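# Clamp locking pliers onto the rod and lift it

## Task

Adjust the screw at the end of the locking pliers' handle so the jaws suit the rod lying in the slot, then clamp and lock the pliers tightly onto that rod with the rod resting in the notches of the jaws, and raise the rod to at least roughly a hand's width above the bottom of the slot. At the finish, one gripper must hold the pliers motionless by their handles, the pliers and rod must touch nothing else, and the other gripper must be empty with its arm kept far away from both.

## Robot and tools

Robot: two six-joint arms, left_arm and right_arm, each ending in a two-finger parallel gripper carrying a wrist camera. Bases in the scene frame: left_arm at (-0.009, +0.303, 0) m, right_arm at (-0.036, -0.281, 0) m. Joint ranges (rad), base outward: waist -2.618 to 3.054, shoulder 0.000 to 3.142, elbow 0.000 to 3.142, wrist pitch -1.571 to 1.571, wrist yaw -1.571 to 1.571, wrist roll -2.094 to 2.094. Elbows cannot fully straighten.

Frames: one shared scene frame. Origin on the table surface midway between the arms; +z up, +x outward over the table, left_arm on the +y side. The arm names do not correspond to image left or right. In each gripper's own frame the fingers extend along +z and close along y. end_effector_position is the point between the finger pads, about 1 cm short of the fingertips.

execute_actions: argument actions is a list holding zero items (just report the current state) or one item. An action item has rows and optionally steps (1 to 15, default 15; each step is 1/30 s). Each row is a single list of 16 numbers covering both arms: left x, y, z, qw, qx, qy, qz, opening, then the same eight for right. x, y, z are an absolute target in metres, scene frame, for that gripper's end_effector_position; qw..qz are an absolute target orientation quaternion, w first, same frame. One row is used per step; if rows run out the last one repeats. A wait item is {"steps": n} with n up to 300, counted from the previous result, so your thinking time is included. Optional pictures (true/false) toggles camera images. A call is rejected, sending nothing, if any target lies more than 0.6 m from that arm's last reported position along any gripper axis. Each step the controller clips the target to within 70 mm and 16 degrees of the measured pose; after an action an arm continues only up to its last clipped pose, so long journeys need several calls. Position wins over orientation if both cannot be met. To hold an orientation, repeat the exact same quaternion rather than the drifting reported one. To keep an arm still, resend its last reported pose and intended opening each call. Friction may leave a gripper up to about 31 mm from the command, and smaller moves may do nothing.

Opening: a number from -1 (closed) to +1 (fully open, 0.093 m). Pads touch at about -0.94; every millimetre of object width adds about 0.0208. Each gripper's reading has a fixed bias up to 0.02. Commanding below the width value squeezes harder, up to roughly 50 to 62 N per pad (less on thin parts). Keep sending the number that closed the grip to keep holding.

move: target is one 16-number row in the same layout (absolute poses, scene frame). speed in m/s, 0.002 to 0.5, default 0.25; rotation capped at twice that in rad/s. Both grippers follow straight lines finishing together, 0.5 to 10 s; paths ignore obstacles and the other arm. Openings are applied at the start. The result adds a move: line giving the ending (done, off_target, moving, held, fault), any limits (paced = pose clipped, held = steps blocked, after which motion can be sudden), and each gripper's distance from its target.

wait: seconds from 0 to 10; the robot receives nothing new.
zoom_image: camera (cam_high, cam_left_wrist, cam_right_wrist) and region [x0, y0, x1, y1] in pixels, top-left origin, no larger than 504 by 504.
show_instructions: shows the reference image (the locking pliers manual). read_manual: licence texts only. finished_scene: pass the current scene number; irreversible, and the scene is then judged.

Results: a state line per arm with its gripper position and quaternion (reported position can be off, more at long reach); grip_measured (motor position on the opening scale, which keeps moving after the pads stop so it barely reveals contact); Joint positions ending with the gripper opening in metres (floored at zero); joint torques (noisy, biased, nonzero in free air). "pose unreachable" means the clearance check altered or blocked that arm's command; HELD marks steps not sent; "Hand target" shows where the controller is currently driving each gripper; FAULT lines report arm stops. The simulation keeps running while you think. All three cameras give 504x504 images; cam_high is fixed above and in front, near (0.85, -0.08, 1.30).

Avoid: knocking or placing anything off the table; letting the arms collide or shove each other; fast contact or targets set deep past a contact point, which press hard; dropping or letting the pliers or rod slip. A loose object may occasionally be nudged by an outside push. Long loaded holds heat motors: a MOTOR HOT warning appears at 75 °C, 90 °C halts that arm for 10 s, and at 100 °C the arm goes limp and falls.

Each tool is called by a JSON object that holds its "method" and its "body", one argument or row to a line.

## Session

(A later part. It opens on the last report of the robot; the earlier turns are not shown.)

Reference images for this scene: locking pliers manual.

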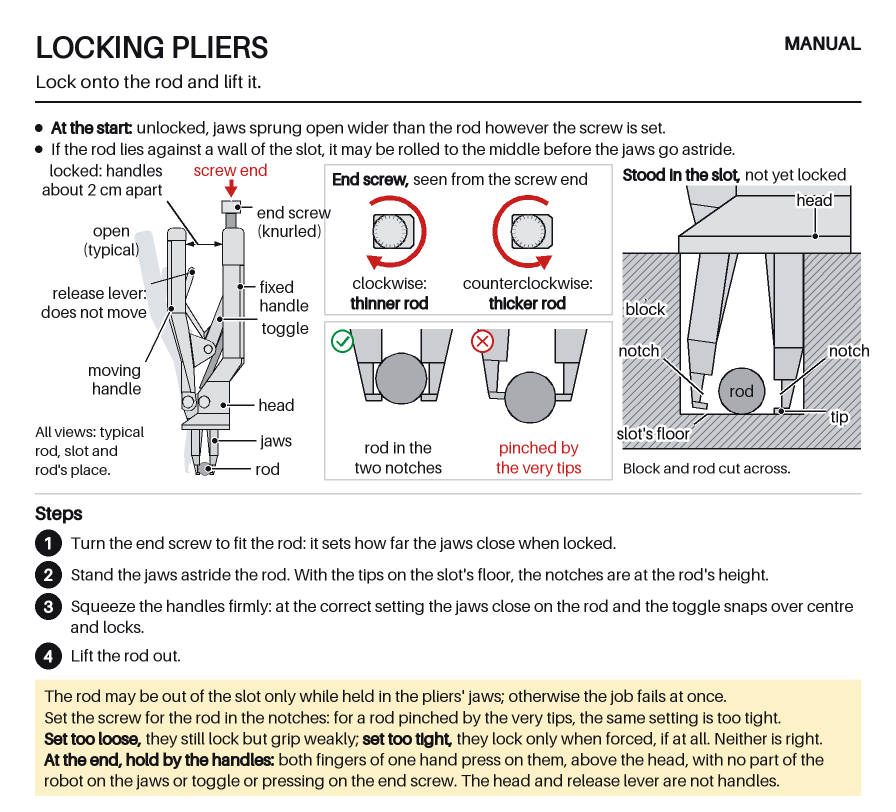

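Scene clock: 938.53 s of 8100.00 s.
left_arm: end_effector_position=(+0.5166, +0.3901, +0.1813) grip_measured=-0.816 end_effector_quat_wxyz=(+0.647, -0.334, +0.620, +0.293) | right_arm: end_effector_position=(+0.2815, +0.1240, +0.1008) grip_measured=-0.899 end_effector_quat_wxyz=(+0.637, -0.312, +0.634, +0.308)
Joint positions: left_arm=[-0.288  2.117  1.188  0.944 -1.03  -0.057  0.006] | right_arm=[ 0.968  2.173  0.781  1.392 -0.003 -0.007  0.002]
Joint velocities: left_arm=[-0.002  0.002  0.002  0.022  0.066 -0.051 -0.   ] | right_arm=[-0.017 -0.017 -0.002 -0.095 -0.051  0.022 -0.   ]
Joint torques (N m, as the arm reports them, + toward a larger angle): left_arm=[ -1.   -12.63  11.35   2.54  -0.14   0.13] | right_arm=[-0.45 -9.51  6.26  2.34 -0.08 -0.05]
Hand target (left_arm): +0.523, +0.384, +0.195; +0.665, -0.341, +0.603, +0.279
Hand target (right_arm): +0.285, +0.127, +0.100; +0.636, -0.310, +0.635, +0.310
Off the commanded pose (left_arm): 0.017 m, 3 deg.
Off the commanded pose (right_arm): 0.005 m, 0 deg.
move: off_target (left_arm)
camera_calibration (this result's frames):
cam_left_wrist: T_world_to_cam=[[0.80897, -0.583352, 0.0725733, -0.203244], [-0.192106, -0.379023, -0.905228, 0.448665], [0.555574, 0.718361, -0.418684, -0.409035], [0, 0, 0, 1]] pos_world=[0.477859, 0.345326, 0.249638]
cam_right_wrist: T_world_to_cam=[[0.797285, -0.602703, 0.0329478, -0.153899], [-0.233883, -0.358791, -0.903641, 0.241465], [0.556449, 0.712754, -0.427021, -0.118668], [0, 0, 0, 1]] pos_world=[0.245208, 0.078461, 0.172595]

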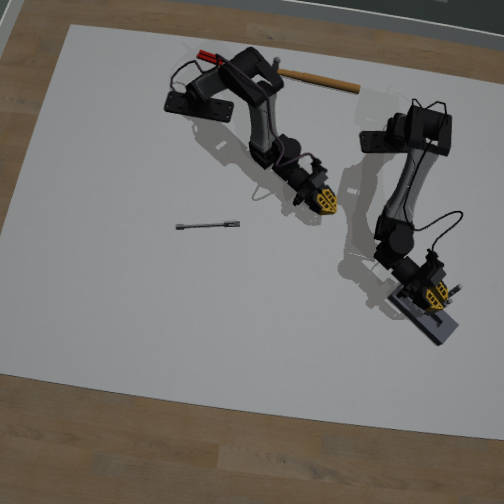

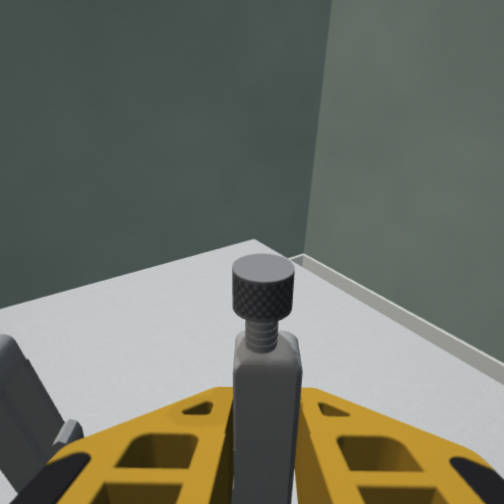

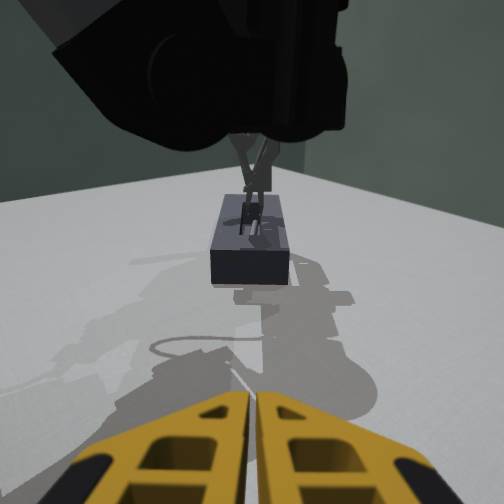

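{"method": "move", "body": {
  "target": [0.522,0.385,0.188,0.6621,-0.332,0.6067,0.2877,-0.97,0.285,0.127,0.10,0.6355,-0.31,0.6355,0.31,-0.9],
  "speed": 0.01
}}

{"method": "zoom_image", "body": {
  "camera": "cam_right_wrist",
  "region": [200,130,310,250]
}}

Scene clock: 944.97 s of 8100.00 s.
left_arm: end_effector_position=(+0.5172, +0.3900, +0.1811) grip_measured=-0.816 end_effector_quat_wxyz=(+0.650, -0.331, +0.617, +0.295) | right_arm: end_effector_position=(+0.2815, +0.1240, +0.1008) grip_measured=-0.899 end_effector_quat_wxyz=(+0.637, -0.312, +0.634, +0.308)
Joint positions: left_arm=[-0.288  2.129  1.188  0.979 -1.03  -0.033  0.006] | right_arm=[ 0.968  2.173  0.781  1.392 -0.003 -0.007  0.002]
Joint velocities: left_arm=[ 0.007  0.002 -0.002 -0.051 -0.051  0.007 -0.   ] | right_arm=[ 0.007 -0.007 -0.017 -0.051  0.007 -0.007 -0.001]
Joint torques (N m, as the arm reports them, + toward a larger angle): left_arm=[ -0.87 -12.63   9.92   2.48  -0.07   0.16] | right_arm=[-0.44 -9.61  6.23  2.34 -0.09 -0.06]
Hand target (left_arm): +0.521, +0.385, +0.188; +0.662, -0.333, +0.607, +0.288
Hand target (right_arm): +0.285, +0.127, +0.100; +0.636, -0.310, +0.636, +0.310
Off the commanded pose (left_arm): 0.010 m, 2 deg.
Off the commanded pose (right_arm): 0.005 m, 0 deg.
move: done
camera_calibration (this result's frames):
cam_left_wrist: T_world_to_cam=[[0.808829, -0.583912, 0.0695856, -0.202962], [-0.187791, -0.368621, -0.910414, 0.443238], [0.557253, 0.723301, -0.407805, -0.414188], [0, 0, 0, 1]] pos_world=[0.478205, 0.344458, 0.248745]
cam_right_wrist: T_world_to_cam=[[0.797285, -0.602703, 0.0329478, -0.153899], [-0.233883, -0.358791, -0.903641, 0.241465], [0.556449, 0.712754, -0.427021, -0.118668], [0, 0, 0, 1]] pos_world=[0.245208, 0.078461, 0.172595]

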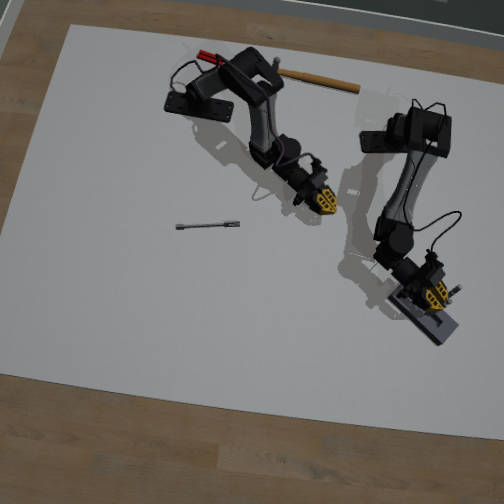

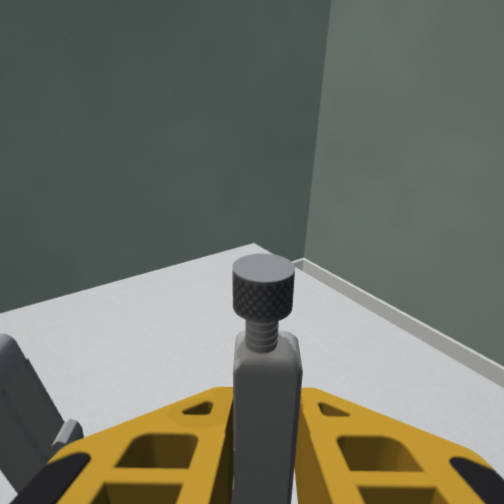

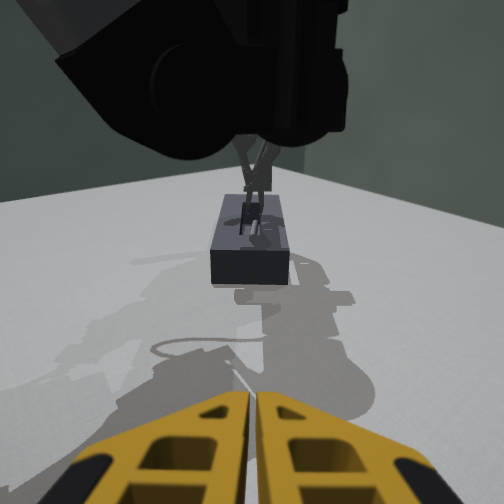

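Region (200, 130, 310, 250) of cam_right_wrist's 504x504 image, scaled by 4.200, with more detail than that image has; it fills the left 462 columns of this view, and the rest is white.

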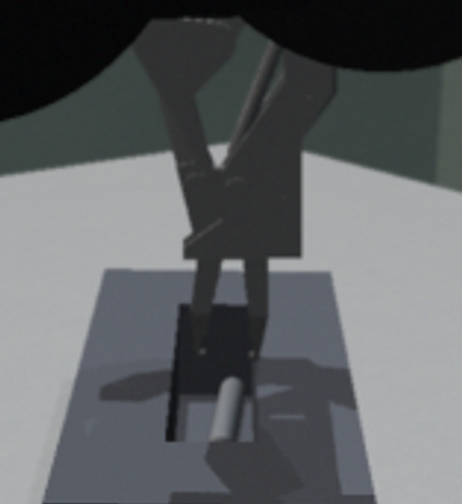

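{"method": "move", "body": {
  "target": [0.518,0.387,0.178,0.65,-0.322,0.622,0.297,-0.97,0.285,0.127,0.10,0.6355,-0.31,0.6355,0.31,-0.9],
  "speed": 0.01
}}

{"method": "zoom_image", "body": {
  "camera": "cam_right_wrist",
  "region": [200,130,310,250]
}}

Scene clock: 952.30 s of 8100.00 s.
left_arm: end_effector_position=(+0.5178, +0.3896, +0.1809) grip_measured=-0.816 end_effector_quat_wxyz=(+0.650, -0.328, +0.618, +0.296) | right_arm: end_effector_position=(+0.2815, +0.1240, +0.1008) grip_measured=-0.899 end_effector_quat_wxyz=(+0.637, -0.312, +0.634, +0.308)
Joint positions: left_arm=[-0.288  2.129  1.188  0.978 -1.026 -0.028  0.006] | right_arm=[ 0.968  2.173  0.781  1.392 -0.003 -0.007  0.002]
Joint velocities: left_arm=[ 0.007 -0.012  0.017 -0.022  0.007 -0.037  0.001] | right_arm=[-0.012  0.007 -0.022  0.022 -0.037 -0.022  0.002]
Joint torques (N m, as the arm reports them, + toward a larger angle): left_arm=[ -0.57 -12.88   7.47   2.27  -0.03   0.16] | right_arm=[-0.47 -9.52  6.24  2.33 -0.08 -0.06]
Hand target (left_arm): +0.518, +0.387, +0.178; +0.650, -0.322, +0.622, +0.297
Hand target (right_arm): +0.285, +0.127, +0.100; +0.636, -0.310, +0.636, +0.310
Off the commanded pose (left_arm): 0.004 m, 1 deg.
Off the commanded pose (right_arm): 0.005 m, 0 deg.
move: done
camera_calibration (this result's frames):
cam_left_wrist: T_world_to_cam=[[0.806766, -0.587447, 0.063519, -0.200132], [-0.193825, -0.364664, -0.910742, 0.444625], [0.558176, 0.722444, -0.408061, -0.414394], [0, 0, 0, 1]] pos_world=[0.478944, 0.343948, 0.248553]
cam_right_wrist: T_world_to_cam=[[0.797285, -0.602703, 0.0329478, -0.153899], [-0.233883, -0.358791, -0.903641, 0.241465], [0.556449, 0.712754, -0.427021, -0.118668], [0, 0, 0, 1]] pos_world=[0.245208, 0.078461, 0.172595]

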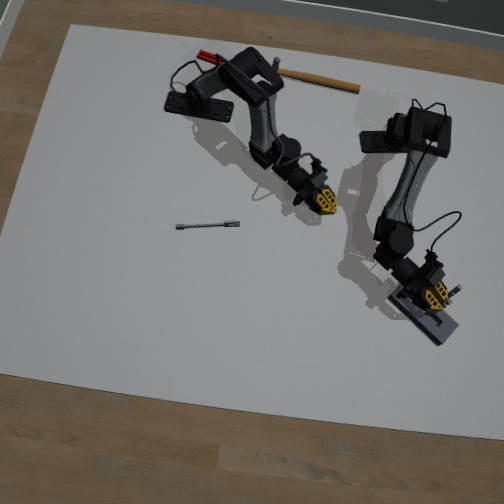

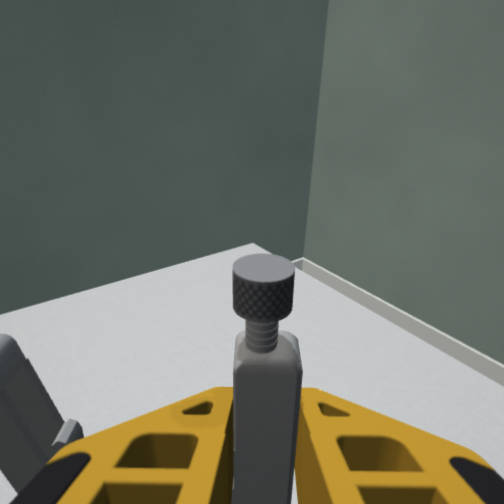

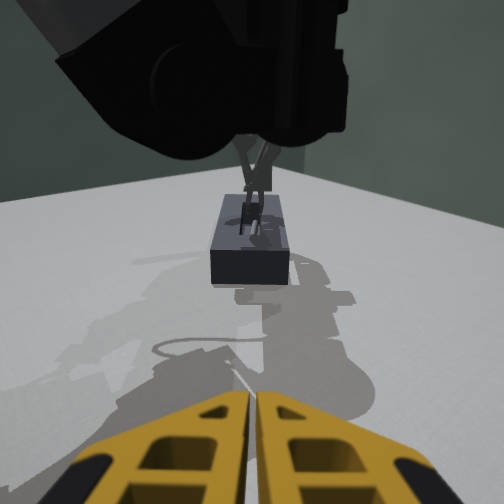

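Region (200, 130, 310, 250) of cam_right_wrist's 504x504 image, scaled by 4.200, with more detail than that image has; it fills the left 462 columns of this view, and the rest is white.

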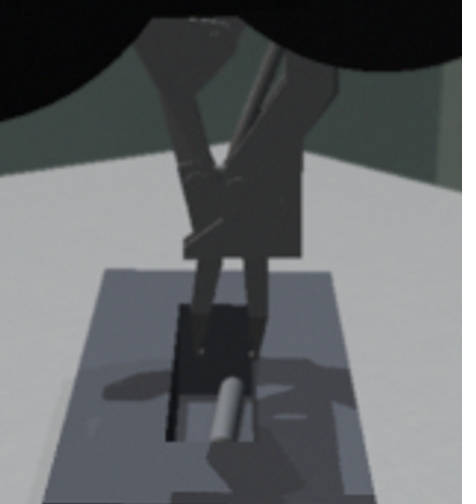

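{"method": "move", "body": {
  "target": [0.512,0.389,0.171,0.65,-0.322,0.622,0.297,-0.97,0.285,0.127,0.10,0.6355,-0.31,0.6355,0.31,-0.9],
  "speed": 0.008
}}

{"method": "zoom_image", "body": {
  "camera": "cam_right_wrist",
  "region": [200,130,310,250]
}}

Scene clock: 956.37 s of 8100.00 s.
left_arm: end_effector_position=(+0.5154, +0.3896, +0.1807) grip_measured=-0.816 end_effector_quat_wxyz=(+0.655, -0.330, +0.614, +0.292) | right_arm: end_effector_position=(+0.2815, +0.1240, +0.1008) grip_measured=-0.899 end_effector_quat_wxyz=(+0.637, -0.312, +0.634, +0.308)
Joint positions: left_arm=[-0.288  2.129  1.173  1.012 -1.024 -0.027  0.006] | right_arm=[ 0.968  2.173  0.781  1.392 -0.003 -0.007  0.002]
Joint velocities: left_arm=[-0.017 -0.012 -0.022  0.051  0.051 -0.081 -0.001] | right_arm=[ 0.012  0.002  0.027  0.051 -0.022 -0.051  0.002]
Joint torques (N m, as the arm reports them, + toward a larger angle): left_arm=[ -0.49 -12.95   5.4    2.27  -0.02   0.15] | right_arm=[-0.44 -9.56  6.23  2.33 -0.07 -0.06]
Hand target (left_arm): +0.512, +0.389, +0.171; +0.649, -0.322, +0.622, +0.297
Hand target (right_arm): +0.285, +0.127, +0.100; +0.636, -0.310, +0.636, +0.310
Off the commanded pose (left_arm): 0.010 m, 2 deg.
Off the commanded pose (right_arm): 0.005 m, 0 deg.
move: done
camera_calibration (this result's frames):
cam_left_wrist: T_world_to_cam=[[0.80424, -0.589177, 0.0778989, -0.198791], [-0.179287, -0.365496, -0.913383, 0.437358], [0.566616, 0.720613, -0.399578, -0.418345], [0, 0, 0, 1]] pos_world=[0.475329, 0.344194, 0.247799]
cam_right_wrist: T_world_to_cam=[[0.797285, -0.602703, 0.0329478, -0.153899], [-0.233883, -0.358791, -0.903641, 0.241465], [0.556449, 0.712754, -0.427021, -0.118668], [0, 0, 0, 1]] pos_world=[0.245208, 0.078461, 0.172595]

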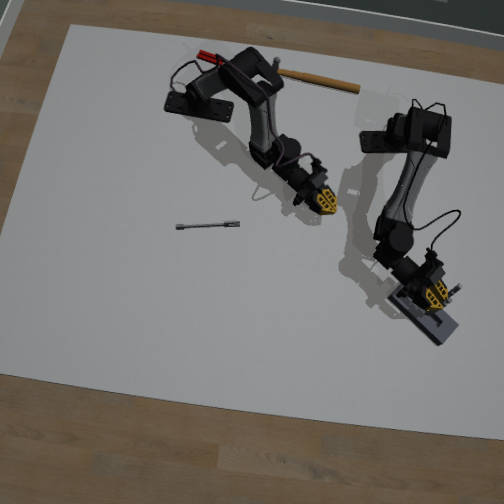

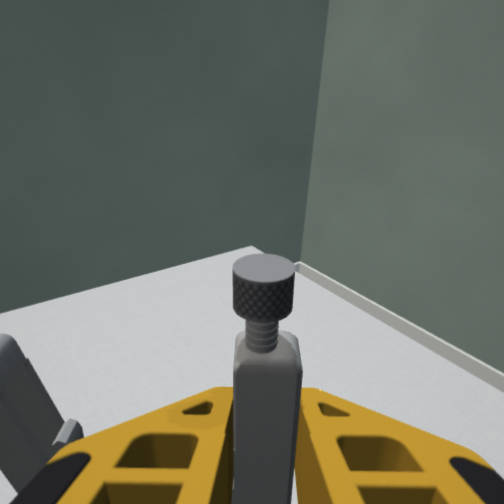

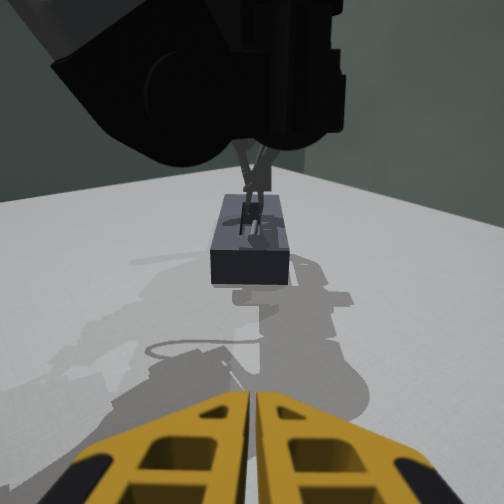

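Region (200, 130, 310, 250) of cam_right_wrist's 504x504 image, scaled by 4.200, with more detail than that image has; it fills the left 462 columns of this view, and the rest is white.

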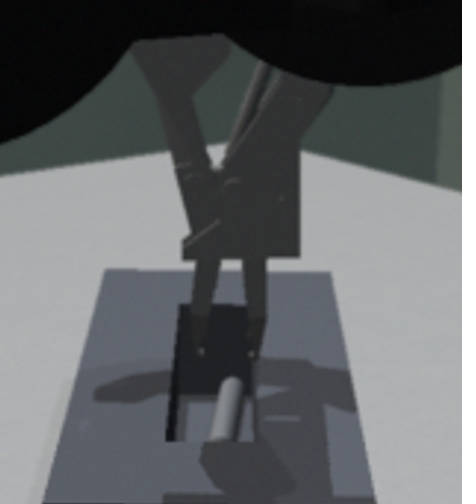

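{"method": "move", "body": {
  "target": [0.512,0.389,0.166,0.6398,-0.3189,0.6312,0.3011,-0.97,0.285,0.127,0.10,0.6355,-0.31,0.6355,0.31,-0.9],
  "speed": 0.008
}}

{"method": "zoom_image", "body": {
  "camera": "cam_right_wrist",
  "region": [200,130,310,250]
}}

Scene clock: 965.50 s of 8100.00 s.
left_arm: end_effector_position=(+0.5154, +0.3896, +0.1804) grip_measured=-0.816 end_effector_quat_wxyz=(+0.655, -0.330, +0.614, +0.292) | right_arm: end_effector_position=(+0.2815, +0.1240, +0.1008) grip_measured=-0.899 end_effector_quat_wxyz=(+0.637, -0.312, +0.634, +0.308)
Joint positions: left_arm=[-0.288  2.129  1.172  1.01  -1.024 -0.027  0.006] | right_arm=[ 0.968  2.173  0.781  1.392 -0.003 -0.007  0.002]
Joint velocities: left_arm=[-0.012  0.002 -0.007  0.007  0.037 -0.007  0.   ] | right_arm=[-0.027 -0.012 -0.012 -0.022  0.051 -0.081 -0.   ]
Joint torques (N m, as the arm reports them, + toward a larger angle): left_arm=[ -0.34 -13.22   5.51   1.82  -0.03   0.03] | right_arm=[-0.43 -9.57  6.25  2.33 -0.07 -0.06]
Hand target (left_arm): +0.512, +0.389, +0.166; +0.640, -0.319, +0.631, +0.301
Hand target (right_arm): +0.285, +0.127, +0.100; +0.636, -0.310, +0.636, +0.310
Off the commanded pose (left_arm): 0.015 m, 3 deg.
Off the commanded pose (right_arm): 0.005 m, 0 deg.
move: off_target (left_arm)
camera_calibration (this result's frames):
cam_left_wrist: T_world_to_cam=[[0.804162, -0.589501, 0.0762395, -0.198319], [-0.181155, -0.365215, -0.913127, 0.437809], [0.566133, 0.720491, -0.400483, -0.418014], [0, 0, 0, 1]] pos_world=[0.475443, 0.34416, 0.247487]
cam_right_wrist: T_world_to_cam=[[0.797285, -0.602703, 0.0329478, -0.153899], [-0.233883, -0.358791, -0.903641, 0.241465], [0.556449, 0.712754, -0.427021, -0.118668], [0, 0, 0, 1]] pos_world=[0.245208, 0.078461, 0.172595]

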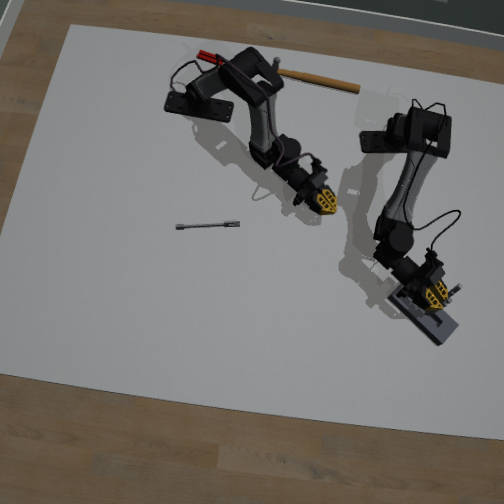

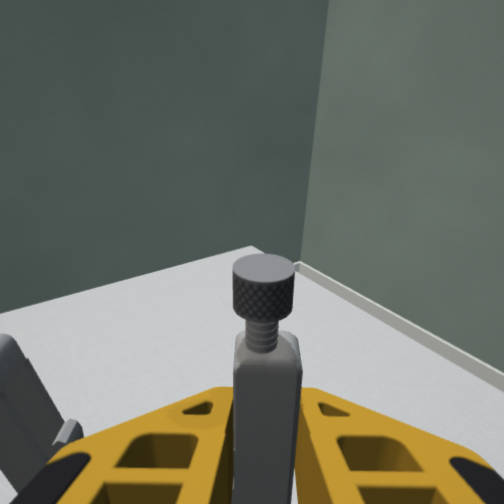

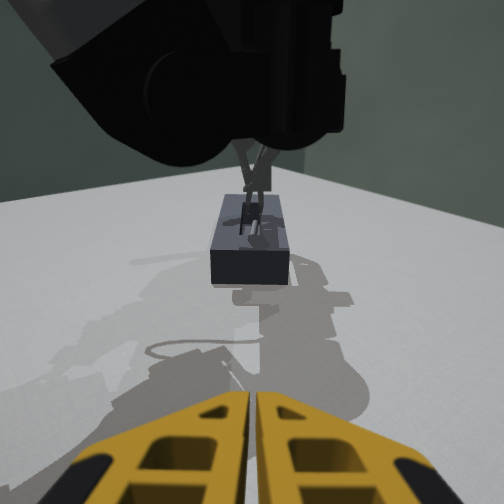

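Region (200, 130, 310, 250) of cam_right_wrist's 504x504 image, scaled by 4.200, with more detail than that image has; it fills the left 462 columns of this view, and the rest is white.

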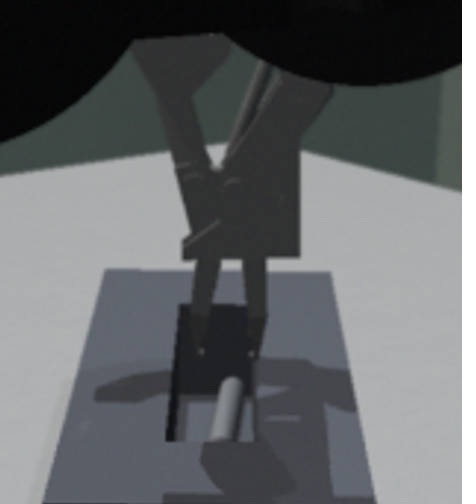

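{"method": "move", "body": {
  "target": [0.510,0.392,0.186,0.6355,-0.31,0.6355,0.31,-0.97,0.285,0.127,0.10,0.6355,-0.31,0.6355,0.31,-0.9],
  "speed": 0.015
}}

{"method": "zoom_image", "body": {
  "camera": "cam_right_wrist",
  "region": [200,130,310,250]
}}

Scene clock: 971.30 s of 8100.00 s.
left_arm: end_effector_position=(+0.5158, +0.3882, +0.1790) grip_measured=-0.816 end_effector_quat_wxyz=(+0.634, -0.308, +0.640, +0.306) | right_arm: end_effector_position=(+0.2815, +0.1240, +0.1008) grip_measured=-0.899 end_effector_quat_wxyz=(+0.637, -0.312, +0.634, +0.308)
Joint positions: left_arm=[-0.288  2.098  1.172  0.909 -1.008 -0.013  0.006] | right_arm=[ 0.968  2.173  0.781  1.392 -0.003 -0.007  0.002]
Joint velocities: left_arm=[-0.007 -0.002  0.002  0.051  0.022 -0.022  0.001] | right_arm=[ 0.002  0.002 -0.007  0.007  0.007  0.022  0.001]
Joint torques (N m, as the arm reports them, + toward a larger angle): left_arm=[  0.17 -15.54   6.46   2.28  -0.19   0.17] | right_arm=[-0.42 -9.56  6.25  2.33 -0.07 -0.06]
Hand target (left_arm): +0.510, +0.392, +0.186; +0.636, -0.310, +0.636, +0.310
Hand target (right_arm): +0.285, +0.127, +0.100; +0.636, -0.310, +0.636, +0.310
Off the commanded pose (left_arm): 0.010 m, 1 deg.
Off the commanded pose (right_arm): 0.005 m, 0 deg.
move: done
camera_calibration (this result's frames):
cam_left_wrist: T_world_to_cam=[[0.798055, -0.602583, 0.0011119, -0.177671], [-0.260383, -0.346512, -0.901183, 0.467539], [0.543423, 0.718904, -0.433438, -0.399512], [0, 0, 0, 1]] pos_world=[0.480635, 0.342157, 0.248372]
cam_right_wrist: T_world_to_cam=[[0.797285, -0.602703, 0.0329478, -0.153899], [-0.233883, -0.358791, -0.903641, 0.241465], [0.556449, 0.712754, -0.427021, -0.118668], [0, 0, 0, 1]] pos_world=[0.245208, 0.078461, 0.172595]

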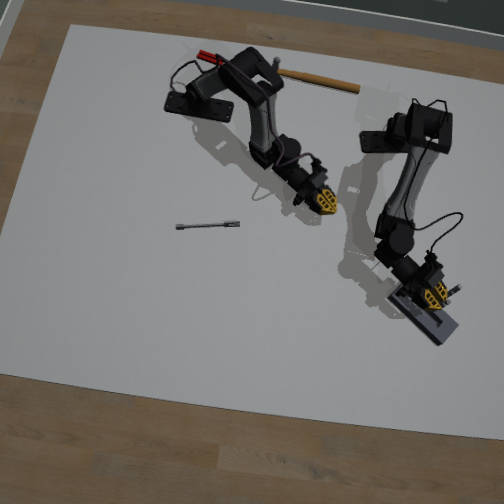

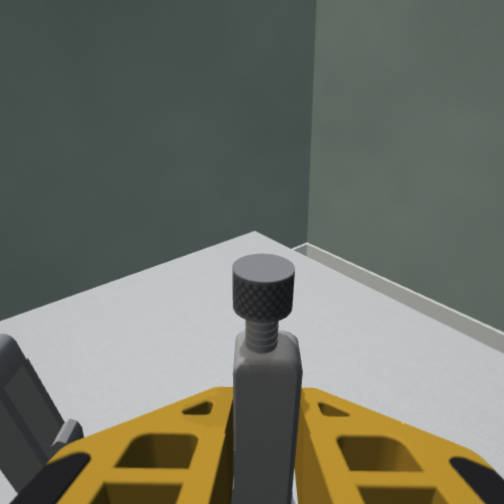

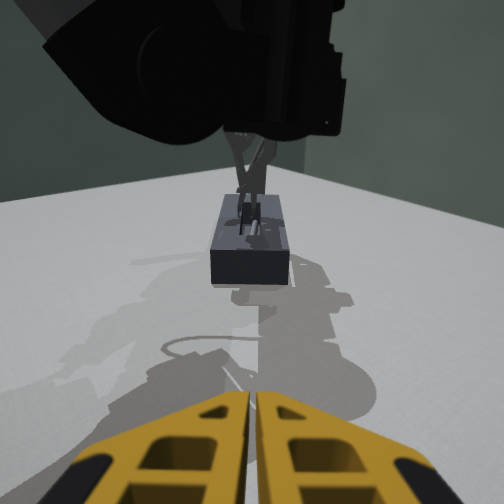

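Region (200, 130, 310, 250) of cam_right_wrist's 504x504 image, scaled by 4.200, with more detail than that image has; it fills the left 462 columns of this view, and the rest is white.

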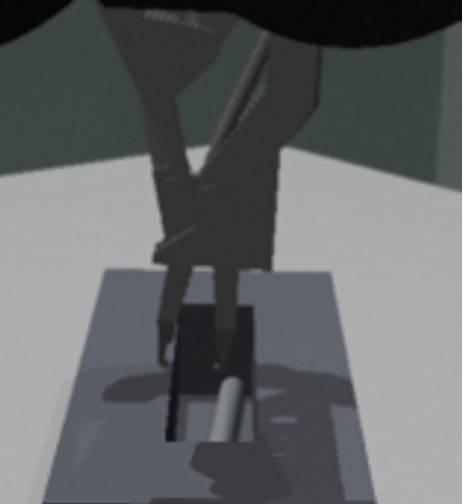

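{"method": "move", "body": {
  "target": [0.510,0.392,0.188,0.6454,-0.3308,0.625,0.2888,-0.97,0.285,0.127,0.10,0.6355,-0.31,0.6355,0.31,-0.9],
  "speed": 0.015
}}

{"method": "zoom_image", "body": {
  "camera": "cam_right_wrist",
  "region": [200,130,310,250]
}}

Scene clock: 978.17 s of 8100.00 s.
left_arm: end_effector_position=(+0.5153, +0.3885, +0.1780) grip_measured=-0.816 end_effector_quat_wxyz=(+0.638, -0.322, +0.635, +0.293) | right_arm: end_effector_position=(+0.2815, +0.1240, +0.1008) grip_measured=-0.899 end_effector_quat_wxyz=(+0.637, -0.312, +0.634, +0.308)
Joint positions: left_arm=[-0.288  2.097  1.172  0.9   -1.011 -0.06   0.006] | right_arm=[ 0.968  2.173  0.781  1.392 -0.003 -0.007  0.002]
Joint velocities: left_arm=[ 0.002 -0.002  0.002 -0.007  0.007 -0.051  0.   ] | right_arm=[ 0.012 -0.007 -0.002 -0.051 -0.081  0.022 -0.001]
Joint torques (N m, as the arm reports them, + toward a larger angle): left_arm=[  0.2  -15.92   6.56   2.33  -0.19   0.  ] | right_arm=[-0.41 -9.56  6.23  2.34 -0.08 -0.07]
Hand target (left_arm): +0.510, +0.392, +0.188; +0.645, -0.331, +0.625, +0.289
Hand target (right_arm): +0.285, +0.127, +0.100; +0.636, -0.310, +0.636, +0.310
Off the commanded pose (left_arm): 0.012 m, 2 deg.
Off the commanded pose (right_arm): 0.005 m, 0 deg.
move: off_target (left_arm)
camera_calibration (this result's frames):
cam_left_wrist: T_world_to_cam=[[0.79961, -0.599139, 0.0406905, -0.186252], [-0.233494, -0.372618, -0.89813, 0.462431], [0.553266, 0.708653, -0.437844, -0.400182], [0, 0, 0, 1]] pos_world=[0.47831, 0.344309, 0.247684]
cam_right_wrist: T_world_to_cam=[[0.797285, -0.602703, 0.0329478, -0.153899], [-0.233883, -0.358791, -0.903641, 0.241465], [0.556449, 0.712754, -0.427021, -0.118668], [0, 0, 0, 1]] pos_world=[0.245208, 0.078461, 0.172595]

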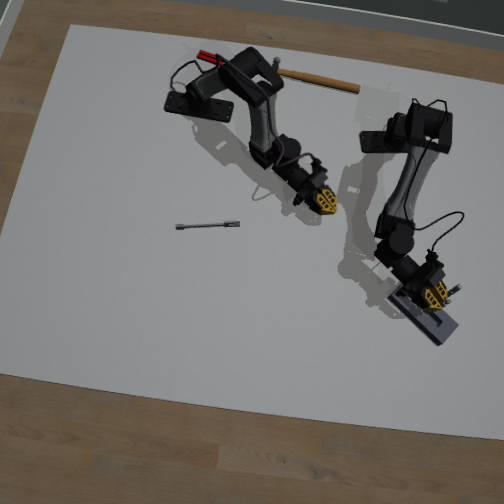

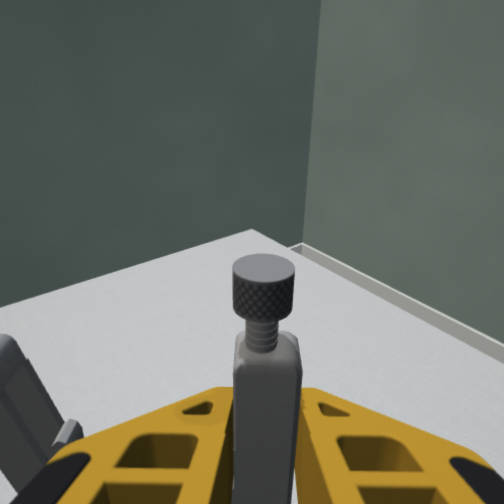

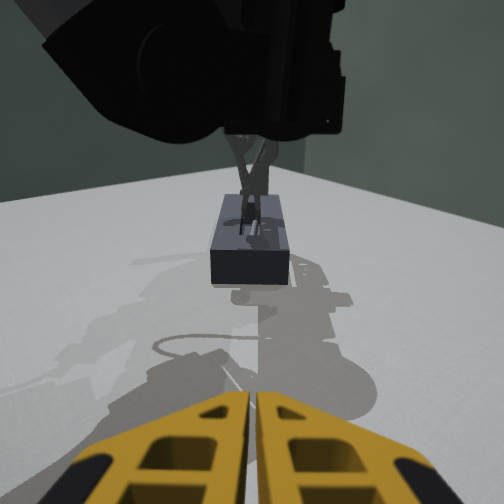

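Region (200, 130, 310, 250) of cam_right_wrist's 504x504 image, scaled by 4.200, with more detail than that image has; it fills the left 462 columns of this view, and the rest is white.

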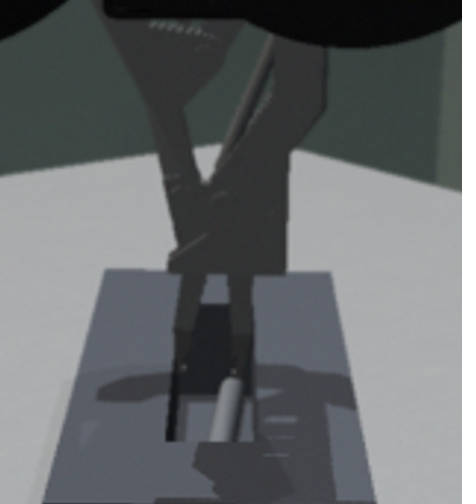

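{"method": "move", "body": {
  "target": [0.512,0.390,0.172,0.6454,-0.3308,0.625,0.2888,-0.97,0.285,0.127,0.10,0.6355,-0.31,0.6355,0.31,-0.9],
  "speed": 0.01
}}

{"method": "zoom_image", "body": {
  "camera": "cam_right_wrist",
  "region": [200,130,310,250]
}}

Scene clock: 982.73 s of 8100.00 s.
left_arm: end_effector_position=(+0.5153, +0.3885, +0.1815) grip_measured=-0.816 end_effector_quat_wxyz=(+0.645, -0.327, +0.628, +0.288) | right_arm: end_effector_position=(+0.2815, +0.1240, +0.1008) grip_measured=-0.899 end_effector_quat_wxyz=(+0.637, -0.312, +0.634, +0.308)
Joint positions: left_arm=[-0.288  2.097  1.172  0.921 -1.011 -0.064  0.006] | right_arm=[ 0.968  2.173  0.781  1.392 -0.003 -0.007  0.002]
Joint velocities: left_arm=[-0.007  0.002  0.002  0.051  0.022  0.007  0.   ] | right_arm=[-0.007 -0.002 -0.012 -0.051  0.022  0.022  0.   ]
Joint torques (N m, as the arm reports them, + toward a larger angle): left_arm=[ -0.2  -11.76   6.19   2.58  -0.19  -0.02] | right_arm=[-0.41 -9.56  6.25  2.32 -0.08 -0.06]
Hand target (left_arm): +0.512, +0.390, +0.172; +0.645, -0.331, +0.626, +0.289
Hand target (right_arm): +0.285, +0.127, +0.100; +0.636, -0.310, +0.636, +0.310
Off the commanded pose (left_arm): 0.010 m, 1 deg.
Off the commanded pose (right_arm): 0.005 m, 0 deg.
move: done
camera_calibration (this result's frames):
cam_left_wrist: T_world_to_cam=[[0.798356, -0.598854, 0.0632626, -0.189999], [-0.211417, -0.377105, -0.901718, 0.456593], [0.563854, 0.706517, -0.427672, -0.40515], [0, 0, 0, 1]] pos_world=[0.476664, 0.344647, 0.250467]
cam_right_wrist: T_world_to_cam=[[0.797285, -0.602703, 0.0329478, -0.153899], [-0.233883, -0.358791, -0.903641, 0.241465], [0.556449, 0.712754, -0.427021, -0.118668], [0, 0, 0, 1]] pos_world=[0.245208, 0.078461, 0.172595]

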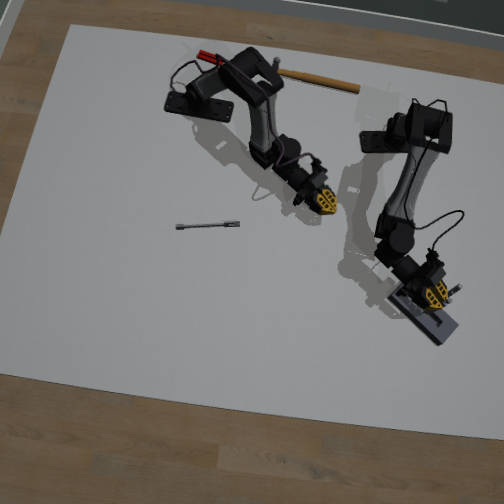

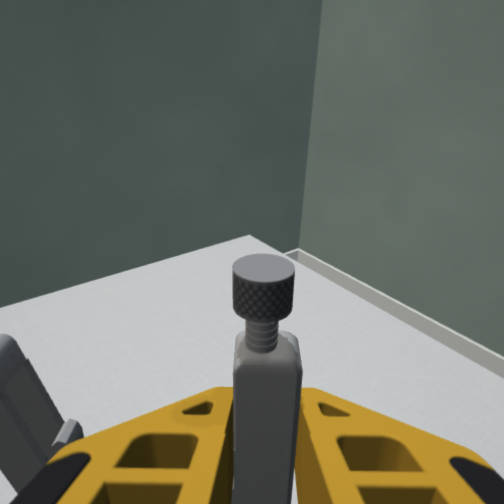

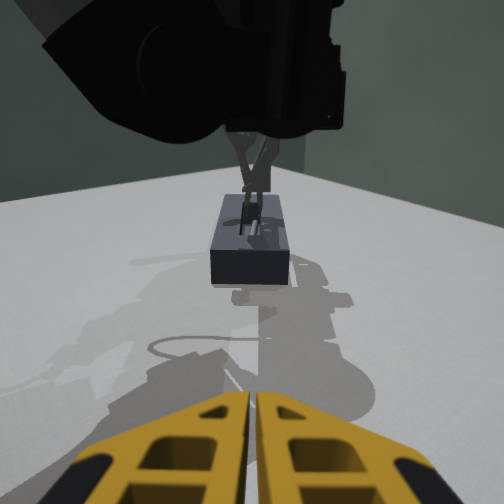

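Region (200, 130, 310, 250) of cam_right_wrist's 504x504 image, scaled by 4.200, with more detail than that image has; it fills the left 462 columns of this view, and the rest is white.

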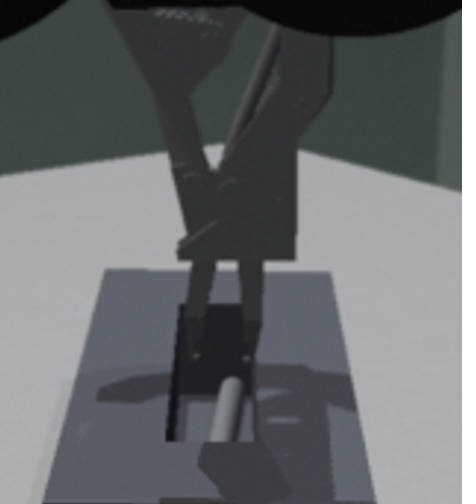

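{"method": "move", "body": {
  "target": [0.512,0.390,0.164,0.6393,-0.3271,0.6314,0.2929,-0.97,0.285,0.127,0.10,0.6355,-0.31,0.6355,0.31,-0.9],
  "speed": 0.008
}}

{"method": "zoom_image", "body": {
  "camera": "cam_right_wrist",
  "region": [200,130,310,250]
}}

Scene clock: 991.60 s of 8100.00 s.
left_arm: end_effector_position=(+0.5162, +0.3884, +0.1741) grip_measured=-0.816 end_effector_quat_wxyz=(+0.640, -0.324, +0.633, +0.291) | right_arm: end_effector_position=(+0.2815, +0.1240, +0.1008) grip_measured=-0.899 end_effector_quat_wxyz=(+0.637, -0.312, +0.634, +0.308)
Joint positions: left_arm=[-0.288  2.111  1.172  0.917 -1.011 -0.064  0.006] | right_arm=[ 0.968  2.173  0.781  1.392 -0.003 -0.007  0.002]
Joint velocities: left_arm=[-0.002 -0.002 -0.012  0.051  0.007  0.051 -0.   ] | right_arm=[-0.002 -0.002  0.002 -0.022  0.037  0.007  0.001]
Joint torques (N m, as the arm reports them, + toward a larger angle): left_arm=[ -0.28 -11.85   5.87   2.56  -0.18  -0.02] | right_arm=[-0.42 -9.53  6.26  2.34 -0.07 -0.07]
Hand target (left_arm): +0.512, +0.390, +0.164; +0.639, -0.327, +0.632, +0.293
Hand target (right_arm): +0.285, +0.127, +0.100; +0.636, -0.310, +0.636, +0.310
Off the commanded pose (left_arm): 0.011 m, 0 deg.
Off the commanded pose (right_arm): 0.005 m, 0 deg.
move: off_target (left_arm)
camera_calibration (this result's frames):
cam_left_wrist: T_world_to_cam=[[0.799345, -0.598965, 0.0478367, -0.188063], [-0.227457, -0.375315, -0.898556, 0.457065], [0.556157, 0.707376, -0.436245, -0.403622], [0, 0, 0, 1]] pos_world=[0.478766, 0.344412, 0.243617]
cam_right_wrist: T_world_to_cam=[[0.797285, -0.602703, 0.0329478, -0.153899], [-0.233883, -0.358791, -0.903641, 0.241465], [0.556449, 0.712754, -0.427021, -0.118668], [0, 0, 0, 1]] pos_world=[0.245208, 0.078461, 0.172595]

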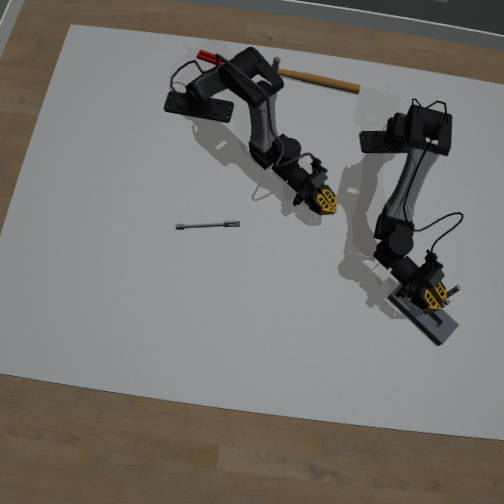

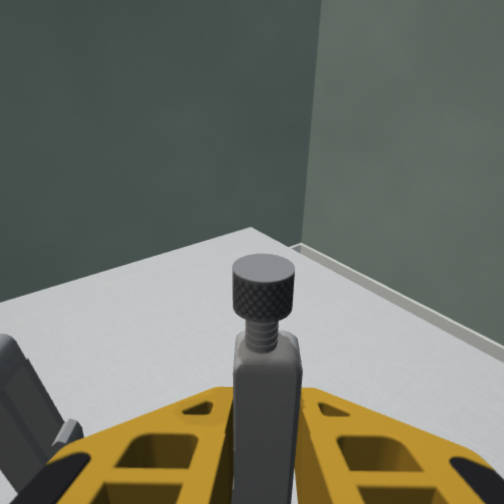

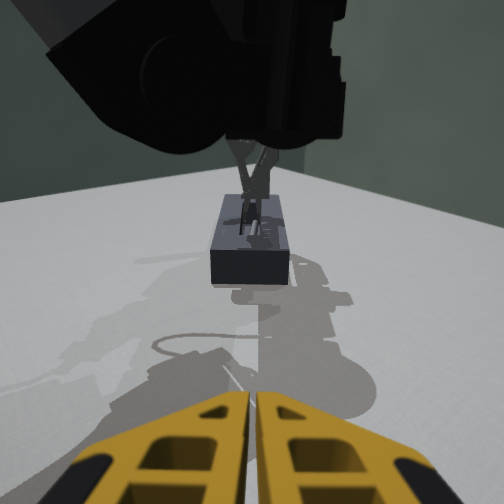

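Region (200, 130, 310, 250) of cam_right_wrist's 504x504 image, scaled by 4.200, with more detail than that image has; it fills the left 462 columns of this view, and the rest is white.

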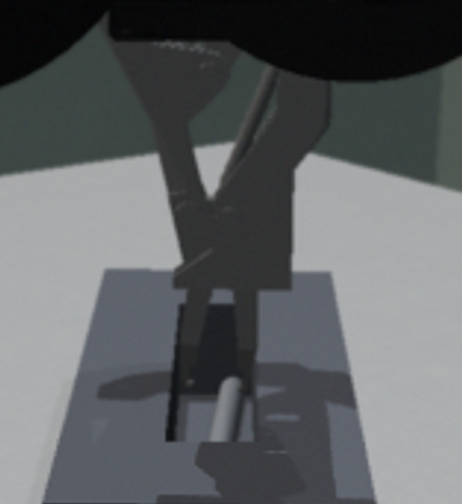

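{"method": "move", "body": {
  "target": [0.513,0.389,0.156,0.6444,-0.3316,0.6262,0.2878,-0.97,0.285,0.127,0.10,0.6355,-0.31,0.6355,0.31,-0.9],
  "speed": 0.008
}}

{"method": "zoom_image", "body": {
  "camera": "cam_right_wrist",
  "region": [200,130,310,250]
}}

Scene clock: 1000.07 s of 8100.00 s.
left_arm: end_effector_position=(+0.5167, +0.3894, +0.1632) grip_measured=-0.816 end_effector_quat_wxyz=(+0.640, -0.329, +0.629, +0.293) | right_arm: end_effector_position=(+0.2815, +0.1240, +0.1008) grip_measured=-0.899 end_effector_quat_wxyz=(+0.637, -0.312, +0.634, +0.308)
Joint positions: left_arm=[-0.288  2.146  1.172  0.956 -1.023 -0.067  0.006] | right_arm=[ 0.968  2.173  0.781  1.392 -0.003 -0.007  0.002]
Joint velocities: left_arm=[ 0.007 -0.012 -0.017  0.037 -0.022  0.037 -0.001] | right_arm=[ 0.007  0.007 -0.007  0.007  0.037  0.095  0.001]
Joint torques (N m, as the arm reports them, + toward a larger angle): left_arm=[ -0.34 -12.71   5.32   2.63  -0.05  -0.06] | right_arm=[-0.41 -9.53  6.23  2.34 -0.07 -0.06]
Hand target (left_arm): +0.513, +0.389, +0.156; +0.644, -0.332, +0.627, +0.288
Hand target (right_arm): +0.285, +0.127, +0.100; +0.636, -0.310, +0.636, +0.310
Off the commanded pose (left_arm): 0.008 m, 1 deg.
Off the commanded pose (right_arm): 0.005 m, 0 deg.
move: done
camera_calibration (this result's frames):
cam_left_wrist: T_world_to_cam=[[0.806052, -0.58934, 0.0543901, -0.195612], [-0.217049, -0.379852, -0.899223, 0.444285], [0.550608, 0.713015, -0.434096, -0.409018], [0, 0, 0, 1]] pos_world=[0.479314, 0.345116, 0.232598]
cam_right_wrist: T_world_to_cam=[[0.797285, -0.602703, 0.0329478, -0.153899], [-0.233883, -0.358791, -0.903641, 0.241465], [0.556449, 0.712754, -0.427021, -0.118668], [0, 0, 0, 1]] pos_world=[0.245208, 0.078461, 0.172595]

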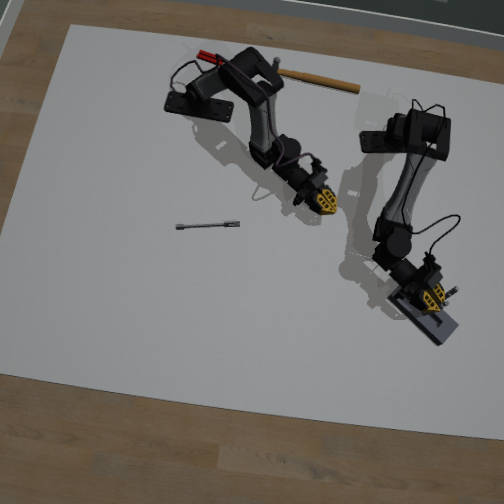

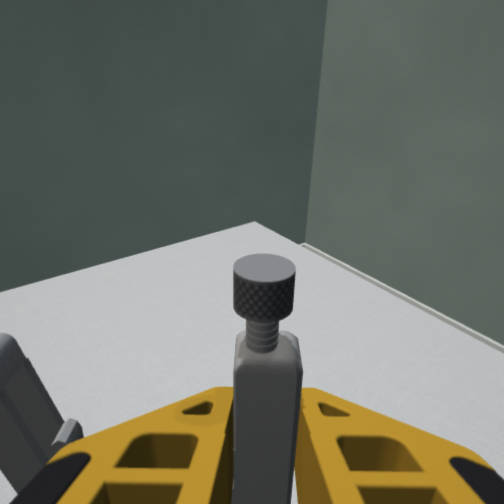

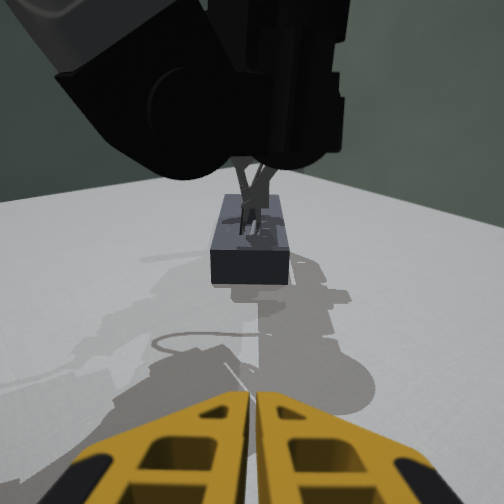

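Region (200, 130, 310, 250) of cam_right_wrist's 504x504 image, scaled by 4.200, with more detail than that image has; it fills the left 462 columns of this view, and the rest is white.

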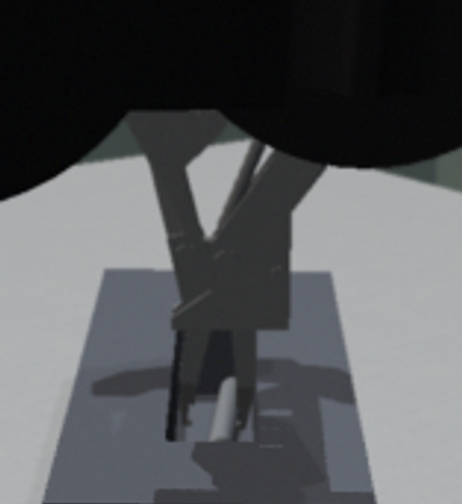

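Astride. Continue down.

{"method": "move", "body": {
  "target": [0.512,0.390,0.146,0.648,-0.330,0.622,0.290,-0.97,0.285,0.127,0.10,0.6355,-0.31,0.6355,0.31,-0.9],
  "speed": 0.008
}}

{"method": "zoom_image", "body": {
  "camera": "cam_right_wrist",
  "region": [200,130,310,250]
}}

Scene clock: 1004.67 s of 8100.00 s.
left_arm: end_effector_position=(+0.5153, +0.3899, +0.1534) grip_measured=-0.816 end_effector_quat_wxyz=(+0.645, -0.332, +0.623, +0.292) | right_arm: end_effector_position=(+0.2815, +0.1240, +0.1008) grip_measured=-0.899 end_effector_quat_wxyz=(+0.637, -0.312, +0.634, +0.308)
Joint positions: left_arm=[-0.288  2.18   1.158  1.031 -1.026 -0.058  0.006] | right_arm=[ 0.968  2.173  0.781  1.392 -0.003 -0.007  0.002]
Joint velocities: left_arm=[-0.017  0.002 -0.007  0.037  0.037  0.007 -0.002] | right_arm=[-0.007  0.007 -0.012  0.007  0.007  0.037  0.   ]
Joint torques (N m, as the arm reports them, + toward a larger angle): left_arm=[ -0.2  -12.53   5.36   2.61  -0.06   0.06] | right_arm=[-0.49 -9.59  6.28  2.33 -0.08 -0.07]
Hand target (left_arm): +0.512, +0.390, +0.146; +0.647, -0.331, +0.622, +0.290
Hand target (right_arm): +0.285, +0.127, +0.100; +0.636, -0.310, +0.636, +0.310
Off the commanded pose (left_arm): 0.008 m, 0 deg.
Off the commanded pose (right_arm): 0.005 m, 0 deg.
move: done
camera_calibration (this result's frames):
cam_left_wrist: T_world_to_cam=[[0.80693, -0.586744, 0.0677809, -0.197211], [-0.199114, -0.378269, -0.904028, 0.426158], [0.556073, 0.715991, -0.422066, -0.41869], [0, 0, 0, 1]] pos_world=[0.476812, 0.345268, 0.221911]
cam_right_wrist: T_world_to_cam=[[0.797285, -0.602703, 0.0329478, -0.153899], [-0.233883, -0.358791, -0.903641, 0.241465], [0.556449, 0.712754, -0.427021, -0.118668], [0, 0, 0, 1]] pos_world=[0.245208, 0.078461, 0.172595]

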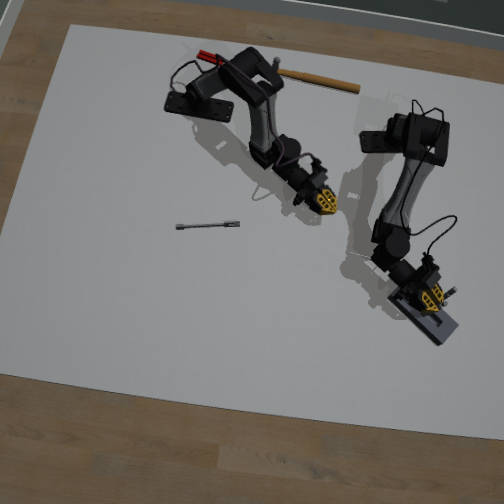

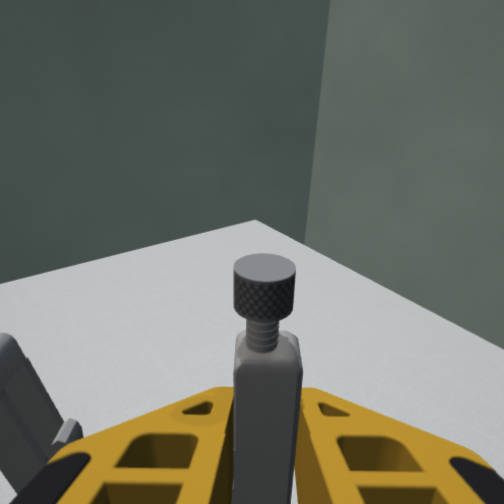

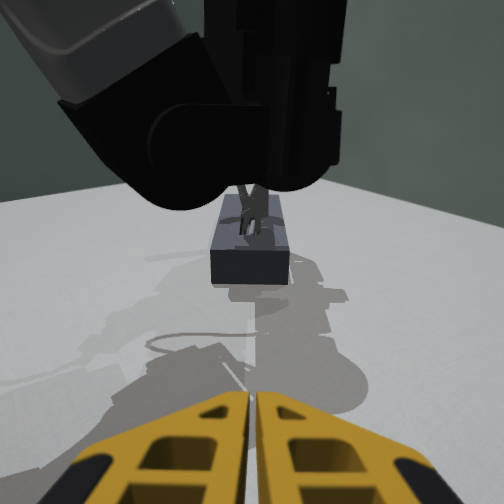

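Region (200, 130, 310, 250) of cam_right_wrist's 504x504 image, scaled by 4.200, with more detail than that image has; it fills the left 462 columns of this view, and the rest is white.

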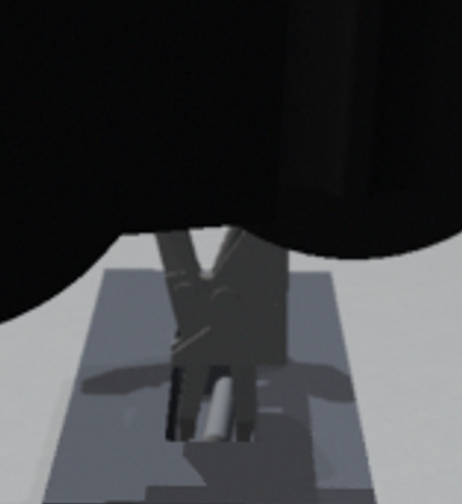

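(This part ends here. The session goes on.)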